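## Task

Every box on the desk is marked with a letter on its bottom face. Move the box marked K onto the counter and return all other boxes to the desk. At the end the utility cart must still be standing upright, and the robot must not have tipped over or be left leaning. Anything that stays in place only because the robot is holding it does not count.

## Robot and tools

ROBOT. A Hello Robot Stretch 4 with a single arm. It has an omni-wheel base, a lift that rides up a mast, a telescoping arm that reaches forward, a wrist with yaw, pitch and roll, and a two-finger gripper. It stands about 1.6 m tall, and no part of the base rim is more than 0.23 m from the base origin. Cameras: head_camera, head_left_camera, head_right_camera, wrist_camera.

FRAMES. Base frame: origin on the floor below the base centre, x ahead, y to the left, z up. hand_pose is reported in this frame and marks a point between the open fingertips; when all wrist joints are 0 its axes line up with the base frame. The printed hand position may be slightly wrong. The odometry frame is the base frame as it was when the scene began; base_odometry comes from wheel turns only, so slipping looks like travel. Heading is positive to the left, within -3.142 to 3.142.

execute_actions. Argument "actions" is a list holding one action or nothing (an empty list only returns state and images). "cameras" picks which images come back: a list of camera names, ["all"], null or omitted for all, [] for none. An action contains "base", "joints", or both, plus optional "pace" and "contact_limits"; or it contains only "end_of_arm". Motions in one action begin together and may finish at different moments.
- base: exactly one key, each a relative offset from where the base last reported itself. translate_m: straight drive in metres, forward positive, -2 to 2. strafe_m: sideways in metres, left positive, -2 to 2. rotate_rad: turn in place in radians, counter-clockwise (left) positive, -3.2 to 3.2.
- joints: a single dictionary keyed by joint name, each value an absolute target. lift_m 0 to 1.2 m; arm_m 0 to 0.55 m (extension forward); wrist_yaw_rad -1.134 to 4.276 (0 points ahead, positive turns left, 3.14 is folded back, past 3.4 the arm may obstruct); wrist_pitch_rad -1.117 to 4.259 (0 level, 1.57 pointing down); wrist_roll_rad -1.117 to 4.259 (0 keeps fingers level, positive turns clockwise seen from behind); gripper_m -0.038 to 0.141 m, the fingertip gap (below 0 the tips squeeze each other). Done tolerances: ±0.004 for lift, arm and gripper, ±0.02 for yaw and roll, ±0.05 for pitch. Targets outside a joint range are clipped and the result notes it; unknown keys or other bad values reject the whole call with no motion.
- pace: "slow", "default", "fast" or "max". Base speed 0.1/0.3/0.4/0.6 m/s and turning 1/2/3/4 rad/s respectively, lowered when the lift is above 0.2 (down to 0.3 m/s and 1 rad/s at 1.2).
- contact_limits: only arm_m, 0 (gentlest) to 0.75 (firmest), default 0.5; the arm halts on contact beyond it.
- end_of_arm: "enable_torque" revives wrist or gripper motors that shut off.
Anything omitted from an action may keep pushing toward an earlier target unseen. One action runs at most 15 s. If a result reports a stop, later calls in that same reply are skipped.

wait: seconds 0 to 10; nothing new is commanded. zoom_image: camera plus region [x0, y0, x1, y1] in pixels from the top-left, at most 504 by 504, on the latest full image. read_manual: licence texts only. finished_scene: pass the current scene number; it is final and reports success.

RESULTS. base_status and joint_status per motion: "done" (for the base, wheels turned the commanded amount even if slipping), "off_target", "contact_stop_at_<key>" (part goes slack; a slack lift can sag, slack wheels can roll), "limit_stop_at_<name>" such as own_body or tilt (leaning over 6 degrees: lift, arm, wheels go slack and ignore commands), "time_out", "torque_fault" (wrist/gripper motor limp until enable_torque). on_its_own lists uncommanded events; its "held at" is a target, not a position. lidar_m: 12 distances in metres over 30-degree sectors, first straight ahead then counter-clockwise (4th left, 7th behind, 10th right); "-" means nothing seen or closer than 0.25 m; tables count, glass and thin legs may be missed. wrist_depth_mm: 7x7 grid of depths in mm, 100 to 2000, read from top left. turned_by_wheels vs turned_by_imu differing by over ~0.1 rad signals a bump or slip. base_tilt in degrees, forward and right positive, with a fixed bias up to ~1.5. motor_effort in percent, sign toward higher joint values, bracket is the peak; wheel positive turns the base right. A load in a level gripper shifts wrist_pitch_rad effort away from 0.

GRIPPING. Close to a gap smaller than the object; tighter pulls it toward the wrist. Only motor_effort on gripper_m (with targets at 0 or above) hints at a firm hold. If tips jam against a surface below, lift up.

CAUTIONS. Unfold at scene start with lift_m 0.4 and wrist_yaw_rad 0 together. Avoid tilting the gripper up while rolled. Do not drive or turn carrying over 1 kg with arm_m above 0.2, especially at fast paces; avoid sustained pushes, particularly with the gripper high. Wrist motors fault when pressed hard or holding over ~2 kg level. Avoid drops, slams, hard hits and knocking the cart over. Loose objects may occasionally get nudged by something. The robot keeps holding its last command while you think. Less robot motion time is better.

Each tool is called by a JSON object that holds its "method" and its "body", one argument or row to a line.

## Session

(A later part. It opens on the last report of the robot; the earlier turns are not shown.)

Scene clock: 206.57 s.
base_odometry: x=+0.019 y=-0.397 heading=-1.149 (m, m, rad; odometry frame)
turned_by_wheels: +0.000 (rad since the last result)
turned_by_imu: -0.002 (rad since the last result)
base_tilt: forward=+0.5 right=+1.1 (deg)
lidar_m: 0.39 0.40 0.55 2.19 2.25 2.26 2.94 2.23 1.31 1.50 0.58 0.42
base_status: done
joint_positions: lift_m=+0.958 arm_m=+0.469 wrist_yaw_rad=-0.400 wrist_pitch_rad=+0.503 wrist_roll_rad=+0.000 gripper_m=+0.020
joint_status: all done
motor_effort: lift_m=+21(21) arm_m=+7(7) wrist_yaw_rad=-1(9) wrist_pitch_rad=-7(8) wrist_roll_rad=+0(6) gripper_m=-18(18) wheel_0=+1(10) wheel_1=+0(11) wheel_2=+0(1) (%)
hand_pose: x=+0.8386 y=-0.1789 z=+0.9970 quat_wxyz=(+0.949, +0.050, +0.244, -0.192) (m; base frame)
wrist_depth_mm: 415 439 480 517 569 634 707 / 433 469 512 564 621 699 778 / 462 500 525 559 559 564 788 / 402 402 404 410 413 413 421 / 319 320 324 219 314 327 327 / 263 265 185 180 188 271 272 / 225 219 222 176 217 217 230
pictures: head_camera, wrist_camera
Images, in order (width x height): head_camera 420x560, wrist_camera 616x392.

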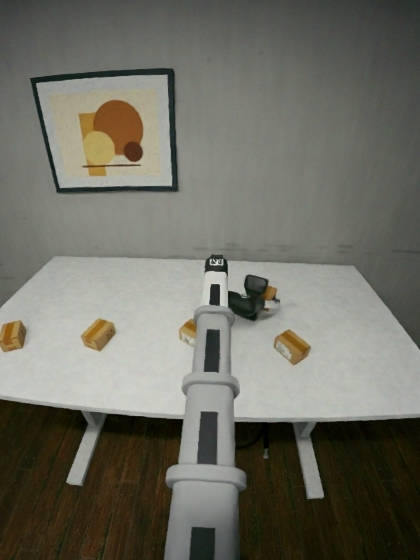

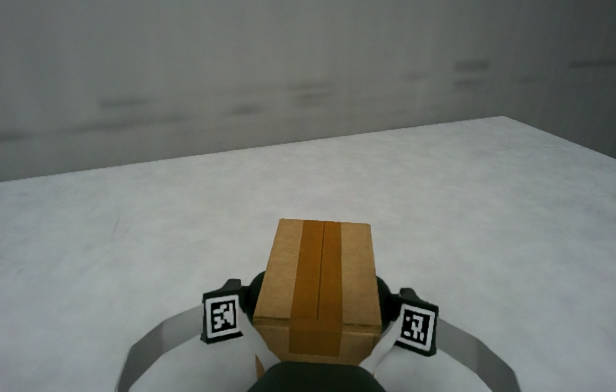

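{"method": "execute_actions", "body": {
  "actions": [
    {"joints": {"gripper_m": 0.072, "lift_m": 0.946}, "pace": "fast"}
  ],
  "cameras": ["wrist_camera"]
}}

{"method": "execute_actions", "body": {
  "actions": [
    {"base": {"strafe_m": 0.524}, "joints": {"wrist_pitch_rad": 0.28, "arm_m": 0.25, "gripper_m": 0.095}, "pace": "fast"}
  ],
  "cameras": ["head_camera", "wrist_camera"]
}}

Scene clock: 211.13 s.
base_odometry: x=+0.019 y=-0.397 heading=-1.149 (m, m, rad; odometry frame)
turned_by_wheels: +0.000 (rad since the last result)
turned_by_imu: -0.001 (rad since the last result)
base_tilt: forward=+0.5 right=+1.1 (deg)
lidar_m: 0.38 0.40 0.54 2.20 2.25 2.26 2.92 2.24 1.30 1.52 0.57 0.42
base_status: not commanded
joint_positions: lift_m=+0.946 arm_m=+0.469 wrist_yaw_rad=-0.400 wrist_pitch_rad=+0.502 wrist_roll_rad=+0.000 gripper_m=+0.072
joint_status: all done
motor_effort: lift_m=+16(18) arm_m=+7(7) wrist_yaw_rad=-2(1) wrist_pitch_rad=-6(11) wrist_roll_rad=+0(0) gripper_m=-3(17) wheel_0=+1(1) wheel_1=+0(0) wheel_2=+0(0) (%)
hand_pose: x=+0.8386 y=-0.1790 z=+0.9855 quat_wxyz=(+0.949, +0.050, +0.243, -0.192) (m; base frame)
wrist_depth_mm: 410 439 477 521 569 634 699 / 433 466 508 559 621 691 778 / 459 496 525 530 535 539 549 / 379 379 384 387 392 394 397 / 301 303 304 228 297 310 310 / 249 252 197 188 195 256 256 / 213 208 216 144 205 212 218
pictures: wrist_camera
Images, in order (width x height): wrist_camera 616x392.

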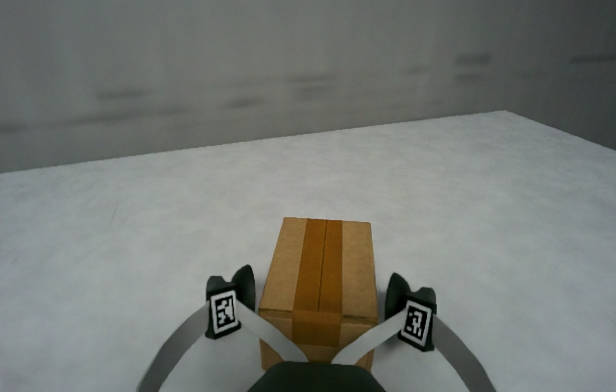

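Scene clock: 213.83 s.
base_odometry: x=+0.497 y=-0.182 heading=-1.149 (m, m, rad; odometry frame)
turned_by_wheels: +0.000 (rad since the last result)
turned_by_imu: -0.002 (rad since the last result)
base_tilt: forward=+0.6 right=+1.1 (deg)
lidar_m: 0.38 0.40 1.30 1.67 1.76 1.93 2.95 2.97 1.84 1.81 0.57 0.42
base_status: done
joint_positions: lift_m=+0.946 arm_m=+0.251 wrist_yaw_rad=-0.400 wrist_pitch_rad=+0.282 wrist_roll_rad=+0.000 gripper_m=+0.095
joint_status: all done
motor_effort: lift_m=+17(16) arm_m=-6(7) wrist_yaw_rad=-1(2) wrist_pitch_rad=-5(9) wrist_roll_rad=+0(0) gripper_m=-1(3) wheel_0=+2(11) wheel_1=-3(15) wheel_2=+0(0) (%)
hand_pose: x=+0.6432 y=-0.1885 z=+1.0440 quat_wxyz=(+0.970, +0.028, +0.138, -0.197) (m; base frame)
wrist_depth_mm: 574 621 661 732 798 891 991 / 597 647 699 759 831 931 1060 / 615 661 723 788 878 1008 1118 / 621 668 707 715 732 750 640 / 462 469 480 488 484 500 500 / 351 355 197 366 349 355 330 / 281 273 276 145 283 283 296
pictures: head_camera, wrist_camera
Images, in order (width x height): head_camera 420x560, wrist_camera 616x392.

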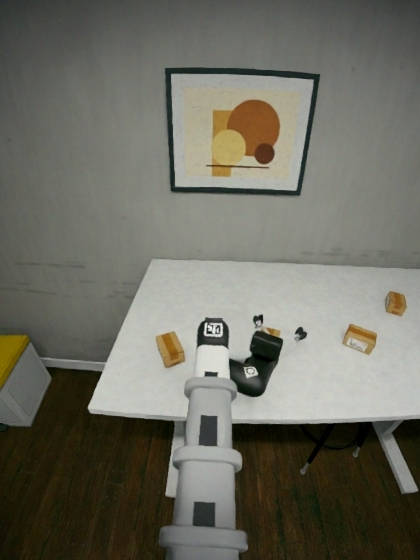

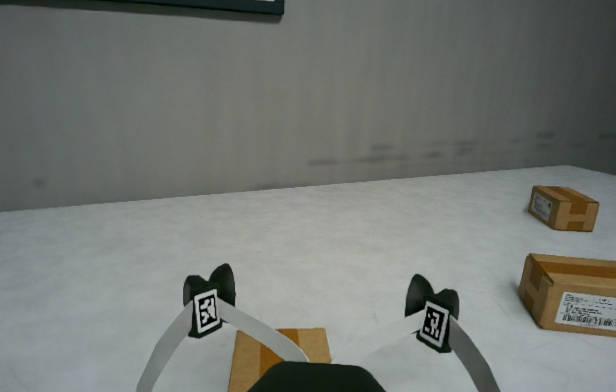

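{"method": "execute_actions", "body": {
  "actions": [
    {"joints": {"wrist_pitch_rad": 0.5, "wrist_yaw_rad": -0.29, "arm_m": 0.24, "gripper_m": 0.02}, "pace": "fast"}
  ],
  "cameras": ["wrist_camera", "head_camera"]
}}

Scene clock: 221.60 s.
base_odometry: x=+0.497 y=-0.182 heading=-1.149 (m, m, rad; odometry frame)
turned_by_wheels: +0.000 (rad since the last result)
turned_by_imu: -0.001 (rad since the last result)
base_tilt: forward=+0.5 right=+1.1 (deg)
lidar_m: 0.38 0.42 1.29 1.67 1.74 1.90 2.96 2.99 1.82 1.80 0.59 0.41
base_status: not commanded
joint_positions: lift_m=+0.946 arm_m=+0.241 wrist_yaw_rad=-0.290 wrist_pitch_rad=+0.503 wrist_roll_rad=+0.000 gripper_m=+0.020
joint_status: all done
motor_effort: lift_m=+17(17) arm_m=-6(8) wrist_yaw_rad=-1(3) wrist_pitch_rad=-5(8) wrist_roll_rad=+1(0) gripper_m=-18(17) wheel_0=+2(2) wheel_1=-3(3) wheel_2=+0(0) (%)
hand_pose: x=+0.6293 y=-0.1561 z=+0.9854 quat_wxyz=(+0.958, +0.036, +0.246, -0.140) (m; base frame)
wrist_depth_mm: 580 609 647 691 741 788 854 / 615 654 683 732 759 820 866 / 512 508 521 521 525 535 539 / 379 379 384 389 389 392 392 / 301 304 304 218 296 310 310 / 250 252 185 180 187 256 256 / 212 208 209 167 204 206 218
pictures: head_camera, wrist_camera
Images, in order (width x height): head_camera 420x560, wrist_camera 616x392.

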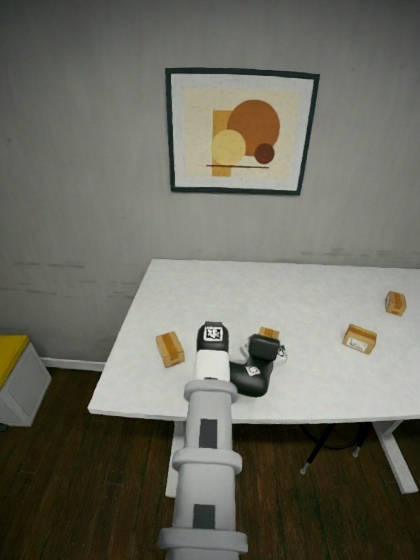

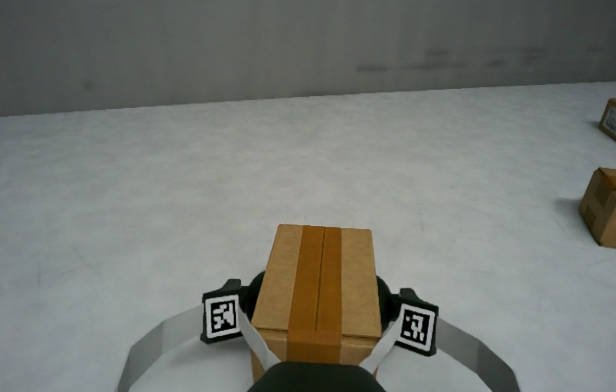

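{"method": "execute_actions", "body": {
  "actions": [
    {"base": {"translate_m": -0.15}, "joints": {"lift_m": 0.958, "wrist_pitch_rad": -1.0, "wrist_roll_rad": 1.55, "wrist_yaw_rad": 1.25}, "pace": "fast"}
  ],
  "cameras": ["head_camera"]
}}

{"method": "zoom_image", "body": {
  "camera": "head_camera",
  "region": [90, 170, 230, 290]
}}

Scene clock: 237.90 s.
base_odometry: x=+0.436 y=-0.045 heading=-1.149 (m, m, rad; odometry frame)
turned_by_wheels: +0.000 (rad since the last result)
turned_by_imu: -0.001 (rad since the last result)
base_tilt: forward=+0.6 right=+1.2 (deg)
lidar_m: 0.53 0.57 1.36 1.67 1.76 1.81 2.80 2.87 1.82 1.79 0.80 0.58
base_status: done
joint_positions: lift_m=+0.958 arm_m=+0.241 wrist_yaw_rad=+1.250 wrist_pitch_rad=-0.998 wrist_roll_rad=+1.550 gripper_m=+0.020
joint_status: all done
motor_effort: lift_m=+20(18) arm_m=-6(7) wrist_yaw_rad=-1(5) wrist_pitch_rad=-6(14) wrist_roll_rad=+2(5) gripper_m=-16(18) wheel_0=-3(9) wheel_1=+0(5) wheel_2=+0(11) (%)
hand_pose: x=+0.5443 y=+0.1208 z=+1.3784 quat_wxyz=(+0.313, +0.698, +0.082, +0.639) (m; base frame)
wrist_depth_mm: 1025 1118 1255 1281 1138 976 904 / 1008 1138 1281 1430 1366 1229 1060 / 1025 1118 1255 1430 1661 1537 1336 / 1025 1138 1308 1464 1708 1863 1618 / 1025 1138 1255 218 1708 1863 1576 / 1042 1098 185 181 187 1708 1499 / 1025 1098 1281 167 1661 168 1430
pictures: head_camera
Images, in order (width x height): head_camera 420x560.

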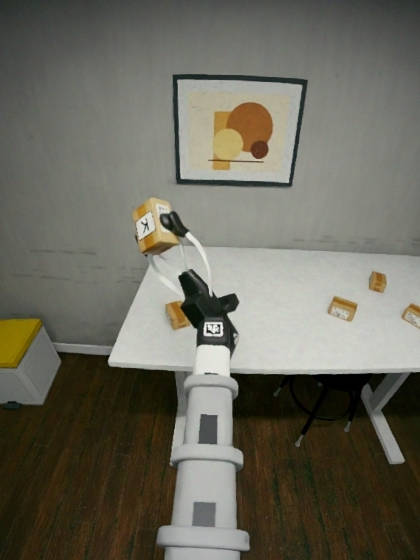

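Region (90, 170, 230, 290) of head_camera's 420x560 image, scaled by 3.600, with more detail than that image has; it fills the top 432 rows of this view, and the rest is white.

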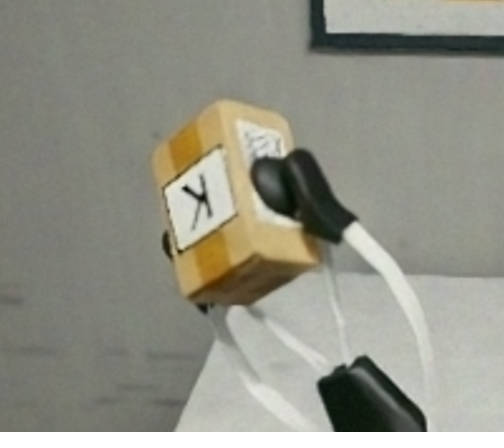

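{"method": "execute_actions", "body": {
  "actions": []
}}

Scene clock: 248.03 s.
base_odometry: x=+0.436 y=-0.045 heading=-1.149 (m, m, rad; odometry frame)
turned_by_wheels: +0.000 (rad since the last result)
turned_by_imu: -0.001 (rad since the last result)
base_tilt: forward=+0.4 right=+1.1 (deg)
lidar_m: 0.53 0.55 1.38 1.67 1.76 1.80 2.80 2.87 1.84 1.77 0.79 0.57
base_status: done
joint_positions: lift_m=+0.958 arm_m=+0.241 wrist_yaw_rad=+1.250 wrist_pitch_rad=-0.998 wrist_roll_rad=+1.550 gripper_m=+0.020
joint_status: all done
motor_effort: lift_m=+20(18) arm_m=-6(7) wrist_yaw_rad=+0(5) wrist_pitch_rad=-5(14) wrist_roll_rad=+2(5) gripper_m=-17(18) wheel_0=-3(9) wheel_1=-1(5) wheel_2=-1(11) (%)
hand_pose: x=+0.5443 y=+0.1208 z=+1.3784 quat_wxyz=(+0.313, +0.698, +0.082, +0.639) (m; base frame)
wrist_depth_mm: 1025 1138 1281 1281 1118 1025 904 / 1025 1138 1308 1430 1397 1229 1078 / 1008 1118 1308 1430 1661 1537 1336 / 1042 1138 1255 1464 1708 1863 1618 / 1025 1160 1281 218 1708 1863 1618 / 1042 1118 185 180 187 1756 1499 / 1025 1098 1255 167 1618 168 1366
pictures: head_camera, head_left_camera, head_right_camera, wrist_camera
Images, in order (width x height): head_camera 420x560, head_left_camera 420x672, head_right_camera 420x672, wrist_camera 616x392.

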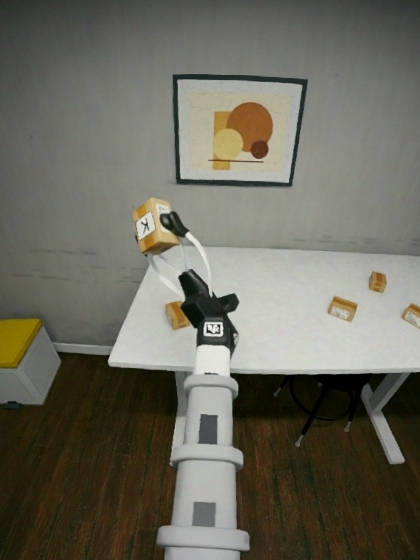

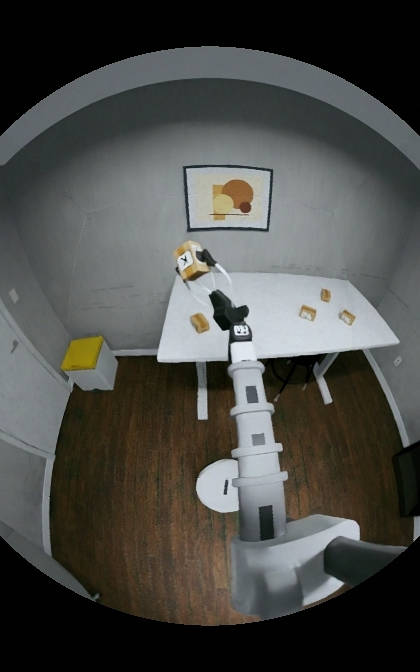

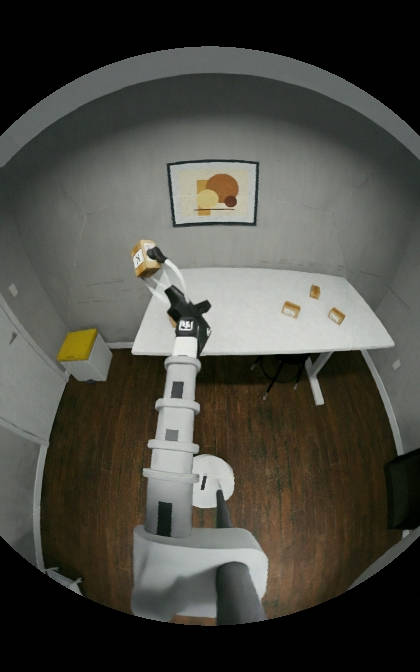

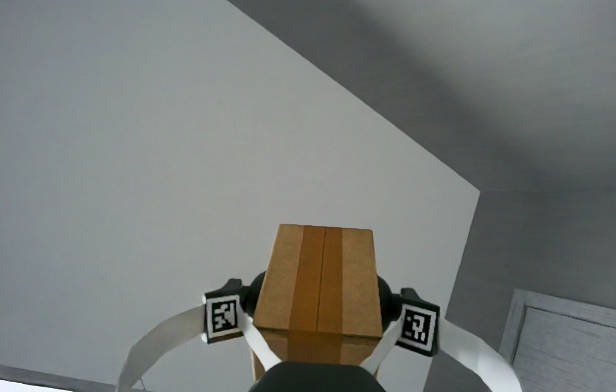

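{"method": "execute_actions", "body": {
  "actions": [
    {"base": {"rotate_rad": 3.14}, "joints": {"wrist_yaw_rad": 0, "wrist_roll_rad": 0, "wrist_pitch_rad": -0.2, "arm_m": 0.15}, "pace": "fast"}
  ]
}}

Scene clock: 261.57 s.
base_odometry: x=+0.436 y=-0.045 heading=+1.990 (m, m, rad; odometry frame)
turned_by_wheels: +3.140 (rad since the last result)
turned_by_imu: +3.147 (rad since the last result)
base_tilt: forward=+0.4 right=+1.1 (deg)
lidar_m: 2.76 2.85 1.85 1.78 0.77 0.57 0.53 0.56 1.39 1.67 1.75 1.80
base_status: done
joint_positions: lift_m=+0.958 arm_m=+0.151 wrist_yaw_rad=+0.000 wrist_pitch_rad=-0.197 wrist_roll_rad=+0.000 gripper_m=+0.020
joint_status: all done
motor_effort: lift_m=+19(20) arm_m=-6(7) wrist_yaw_rad=-2(7) wrist_pitch_rad=-10(9) wrist_roll_rad=+0(3) gripper_m=-18(18) wheel_0=-4(11) wheel_1=-1(6) wheel_2=-1(8) (%)
hand_pose: x=+0.6050 y=-0.0874 z=+1.1925 quat_wxyz=(+0.995, +0.000, -0.098, +0.000) (m; base frame)
wrist_depth_mm: - - - 1983 1921 1863 1808 / - - - - - - - / - - - - - - - / - - - - - - - / - - - 218 - - - / - - 185 181 187 - - / - - - 167 - - -
pictures: head_camera, head_left_camera, head_right_camera, wrist_camera
Images, in order (width x height): head_camera 420x560, head_left_camera 420x672, head_right_camera 420x672, wrist_camera 616x392.

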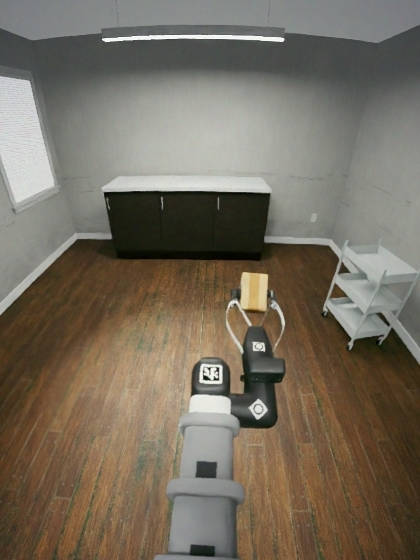

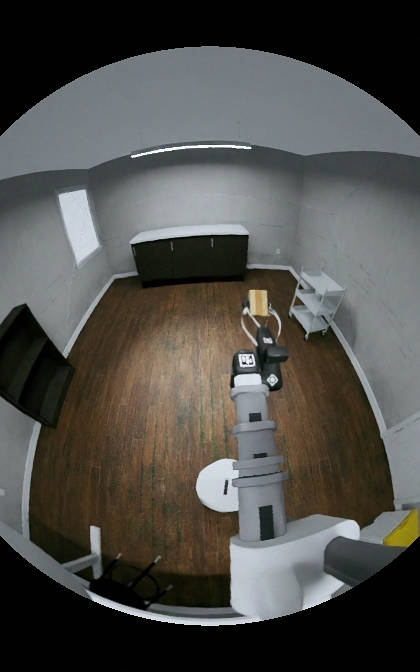

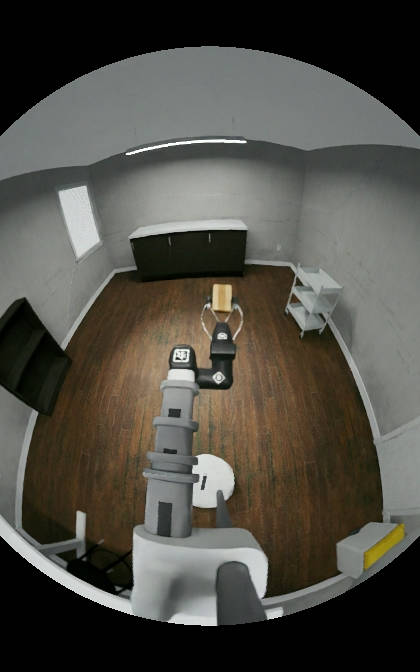

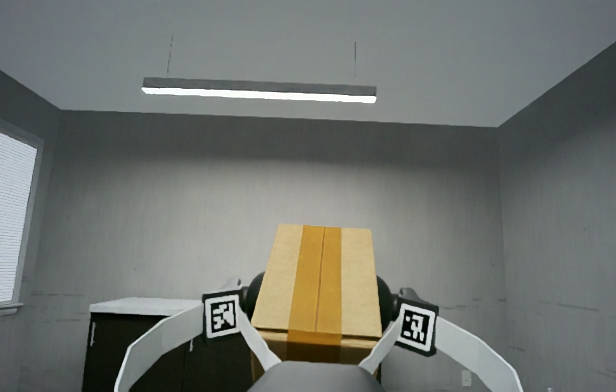

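{"method": "zoom_image", "body": {
  "camera": "head_camera",
  "region": [150, 160, 290, 270]
}}

{"method": "zoom_image", "body": {
  "camera": "wrist_camera",
  "region": [60, 272, 240, 392]
}}

Region (150, 160, 290, 270) of head_camera's 420x560 image, scaled by 3.600, with more detail than that image has; it fills the top 396 rows of this view, and the rest is white.

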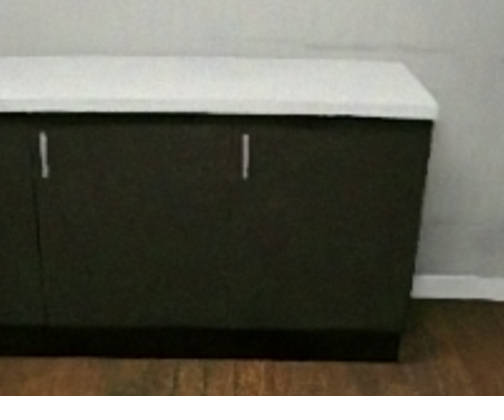

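Region (60, 272, 240, 392) of wrist_camera's 616x392 image, scaled by 2.800.

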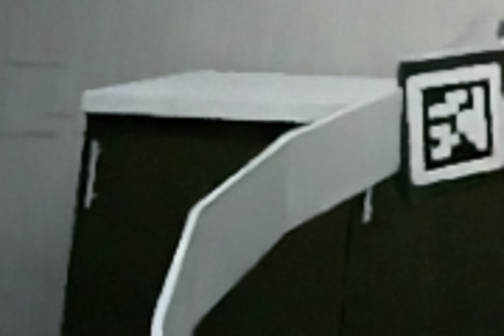

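{"method": "execute_actions", "body": {
  "actions": [
    {"base": {"translate_m": 1.95}, "joints": {"lift_m": 0.97, "arm_m": 0.54, "wrist_pitch_rad": 0.5}, "pace": "max"}
  ]
}}

Scene clock: 287.57 s.
base_odometry: x=-0.359 y=+1.735 heading=+1.990 (m, m, rad; odometry frame)
turned_by_wheels: +0.000 (rad since the last result)
turned_by_imu: -0.005 (rad since the last result)
base_tilt: forward=+0.5 right=+1.1 (deg)
lidar_m: 0.81 0.83 1.12 2.07 1.99 2.72 2.77 2.40 1.10 1.01 1.71 0.87
base_status: done
joint_positions: lift_m=+0.970 arm_m=+0.539 wrist_yaw_rad=+0.000 wrist_pitch_rad=+0.503 wrist_roll_rad=+0.000 gripper_m=+0.020
joint_status: all done
motor_effort: lift_m=+20(21) arm_m=+6(8) wrist_yaw_rad=-1(0) wrist_pitch_rad=-8(6) wrist_roll_rad=+1(1) gripper_m=-17(19) wheel_0=+2(8) wheel_1=+0(7) wheel_2=+0(11) (%)
hand_pose: x=+0.9626 y=-0.0874 z=+1.0091 quat_wxyz=(+0.969, +0.000, +0.249, +0.000) (m; base frame)
wrist_depth_mm: 621 627 621 621 621 621 621 / 668 668 661 661 668 676 668 / 707 707 699 699 699 699 699 / 504 504 512 512 512 517 521 / 399 402 407 218 392 410 410 / 329 334 185 180 188 338 340 / 283 276 279 167 271 272 289
pictures: head_camera, head_left_camera, head_right_camera, wrist_camera
Images, in order (width x height): head_camera 420x560, head_left_camera 420x672, head_right_camera 420x672, wrist_camera 616x392.

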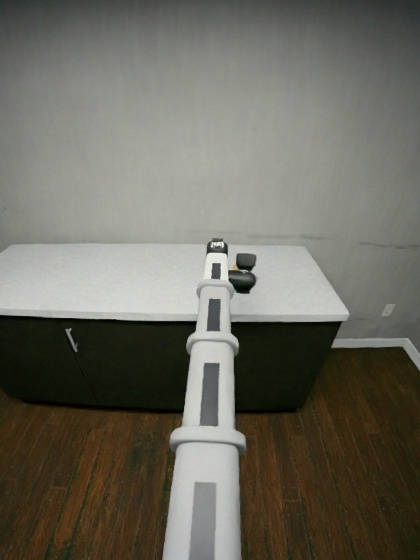

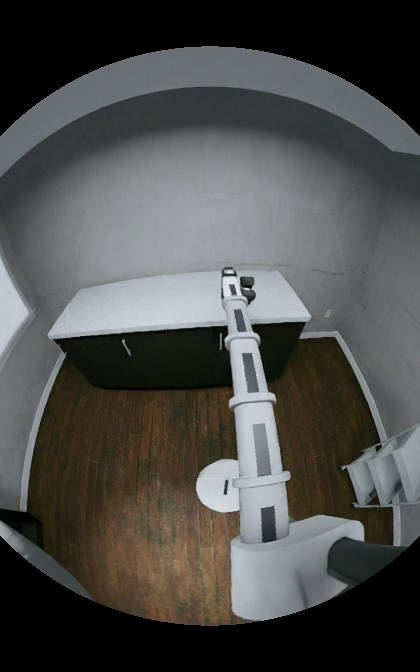

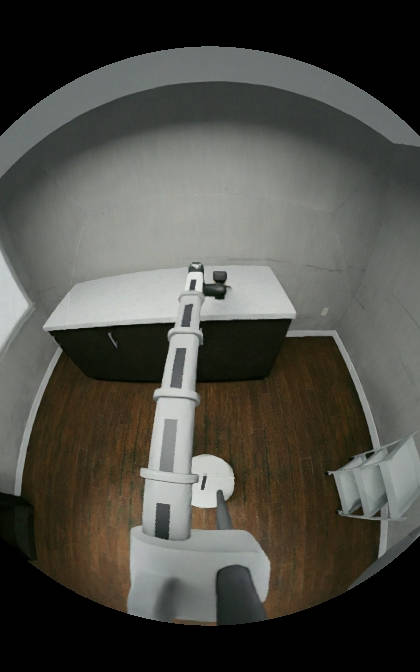

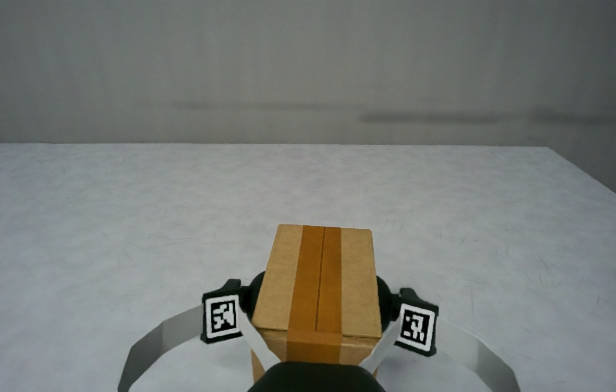

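{"method": "execute_actions", "body": {
  "actions": [
    {"joints": {"lift_m": 0.915}, "pace": "default"}
  ],
  "cameras": ["wrist_camera", "head_right_camera"]
}}

Scene clock: 293.40 s.
base_odometry: x=-0.359 y=+1.735 heading=+1.990 (m, m, rad; odometry frame)
turned_by_wheels: +0.000 (rad since the last result)
turned_by_imu: -0.001 (rad since the last result)
base_tilt: forward=+0.5 right=+1.1 (deg)
lidar_m: 0.81 0.83 1.12 2.07 1.97 2.73 2.76 2.41 1.10 0.99 1.72 0.84
base_status: not commanded
joint_positions: lift_m=+0.915 arm_m=+0.539 wrist_yaw_rad=+0.000 wrist_pitch_rad=+0.503 wrist_roll_rad=+0.000 gripper_m=+0.020
joint_status: all done
motor_effort: lift_m=+16(19) arm_m=+6(6) wrist_yaw_rad=-2(1) wrist_pitch_rad=-10(8) wrist_roll_rad=+3(3) gripper_m=-19(17) wheel_0=+2(2) wheel_1=+0(1) wheel_2=+0(0) (%)
hand_pose: x=+0.9626 y=-0.0874 z=+0.9544 quat_wxyz=(+0.969, +0.000, +0.249, +0.000) (m; base frame)
wrist_depth_mm: 627 627 627 627 621 621 615 / 676 683 668 661 668 661 668 / 535 535 539 544 549 554 559 / 394 397 399 404 407 407 413 / 314 317 317 219 307 322 322 / 259 262 185 180 188 266 267 / 222 216 218 167 213 213 226
pictures: head_right_camera, wrist_camera
Images, in order (width x height): head_right_camera 420x672, wrist_camera 616x392.

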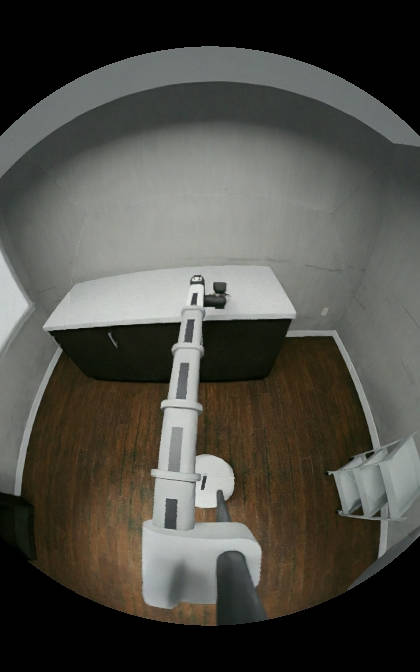

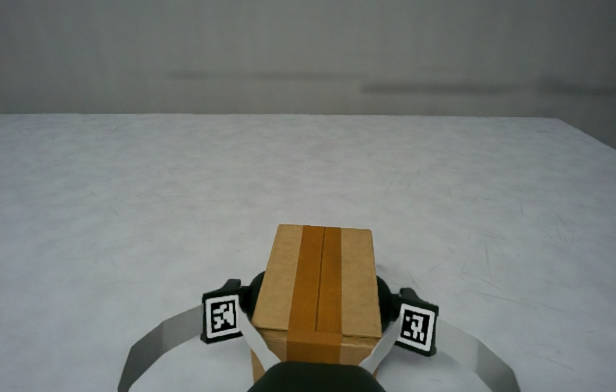

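{"method": "execute_actions", "body": {
  "actions": [
    {"joints": {"lift_m": 0.907, "gripper_m": 0.08}, "pace": "default"}
  ],
  "cameras": ["wrist_camera", "head_camera"]
}}

Scene clock: 296.47 s.
base_odometry: x=-0.359 y=+1.735 heading=+1.990 (m, m, rad; odometry frame)
turned_by_wheels: +0.000 (rad since the last result)
turned_by_imu: -0.001 (rad since the last result)
base_tilt: forward=+0.4 right=+1.1 (deg)
lidar_m: 0.80 0.84 1.10 2.08 1.98 2.74 2.76 2.43 1.10 0.98 1.71 0.85
base_status: not commanded
joint_positions: lift_m=+0.907 arm_m=+0.539 wrist_yaw_rad=+0.000 wrist_pitch_rad=+0.502 wrist_roll_rad=+0.000 gripper_m=+0.080
joint_status: all done
motor_effort: lift_m=+16(16) arm_m=+7(7) wrist_yaw_rad=-2(2) wrist_pitch_rad=-4(10) wrist_roll_rad=-2(0) gripper_m=-2(18) wheel_0=+2(2) wheel_1=+0(1) wheel_2=+0(1) (%)
hand_pose: x=+0.9627 y=-0.0874 z=+0.9465 quat_wxyz=(+0.969, +0.000, +0.249, +0.000) (m; base frame)
wrist_depth_mm: 627 627 627 634 621 621 615 / 668 676 668 668 668 661 668 / 517 517 521 530 530 535 539 / 382 382 387 389 389 394 394 / 303 303 306 228 297 309 312 / 250 252 195 188 195 255 256 / 213 209 215 144 211 211 218
pictures: head_camera, wrist_camera
Images, in order (width x height): head_camera 420x560, wrist_camera 616x392.

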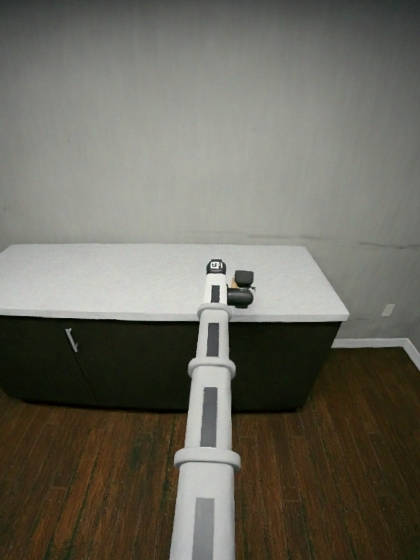

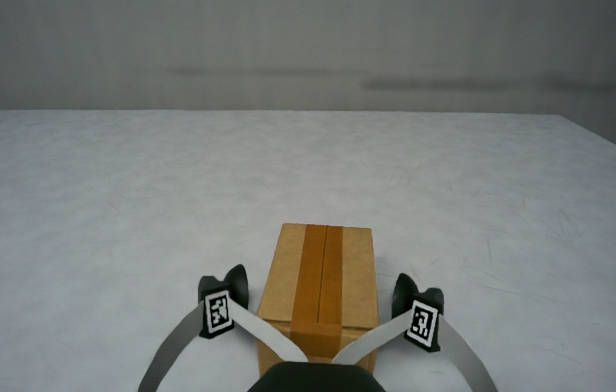

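{"method": "execute_actions", "body": {
  "actions": [
    {"joints": {"wrist_pitch_rad": 0.2}, "pace": "fast"}
  ]
}}

Scene clock: 298.77 s.
base_odometry: x=-0.359 y=+1.735 heading=+1.990 (m, m, rad; odometry frame)
turned_by_wheels: +0.000 (rad since the last result)
turned_by_imu: -0.001 (rad since the last result)
base_tilt: forward=+0.6 right=+1.0 (deg)
lidar_m: 0.80 0.83 1.11 2.08 1.98 2.71 2.76 2.42 1.09 0.99 1.71 0.87
base_status: not commanded
joint_positions: lift_m=+0.907 arm_m=+0.539 wrist_yaw_rad=+0.000 wrist_pitch_rad=+0.203 wrist_roll_rad=+0.000 gripper_m=+0.080
joint_status: all done
motor_effort: lift_m=+16(16) arm_m=+7(7) wrist_yaw_rad=-2(2) wrist_pitch_rad=-7(13) wrist_roll_rad=-1(0) gripper_m=-4(2) wheel_0=+1(2) wheel_1=+1(0) wheel_2=+0(0) (%)
hand_pose: x=+0.9924 y=-0.0874 z=+1.0274 quat_wxyz=(+0.995, +0.000, +0.101, +0.000) (m; base frame)
wrist_depth_mm: 640 640 647 640 647 647 640 / 661 661 661 654 661 661 668 / 683 683 691 683 691 683 676 / 707 699 699 707 707 707 699 / 564 574 585 603 609 615 723 / 407 413 195 427 215 436 439 / 320 309 329 144 320 320 338
pictures: head_camera, head_left_camera, head_right_camera, wrist_camera
Images, in order (width x height): head_camera 420x560, head_left_camera 420x672, head_right_camera 420x672, wrist_camera 616x392.

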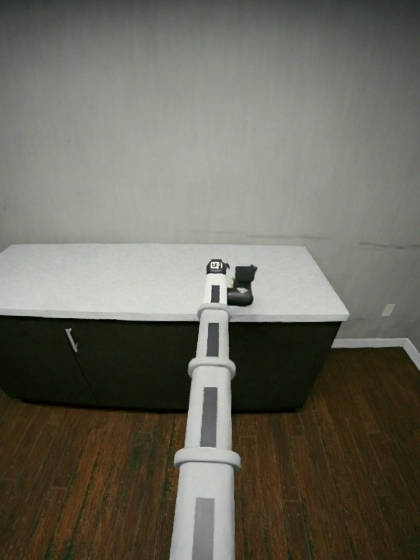

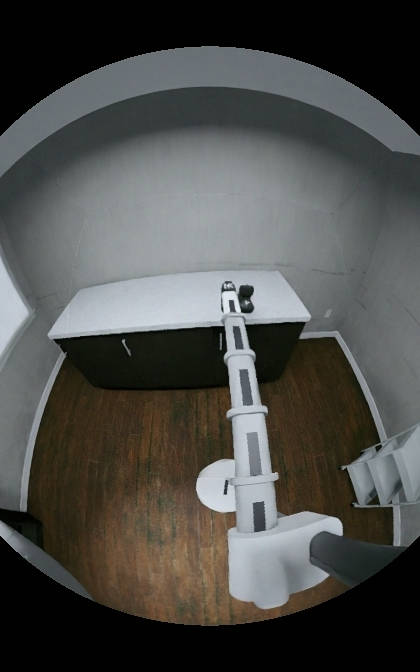

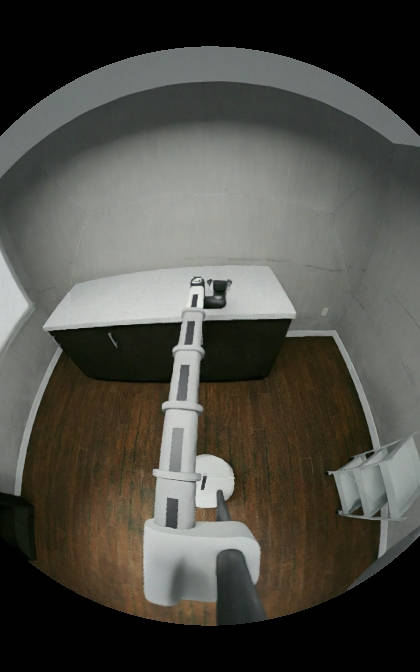

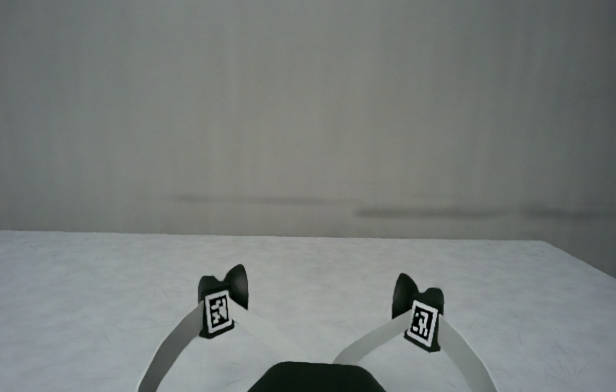

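{"method": "zoom_image", "body": {
  "camera": "head_camera",
  "region": [180, 240, 300, 330]
}}

Region (180, 240, 300, 330) of head_camera's 420x560 image, scaled by 4.200, with more detail than that image has; it fills the top 378 rows of this view, and the rest is white.

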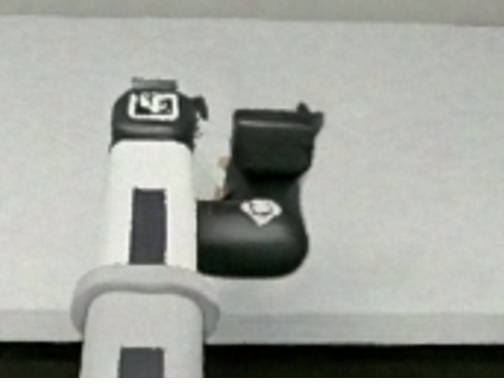

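The box is resting on the counter beneath the raised gripper, and the cart is upright. Finishing.

{"method": "finished_scene", "body": {
  "scene": 2
}}

The scene is finished: the task was done.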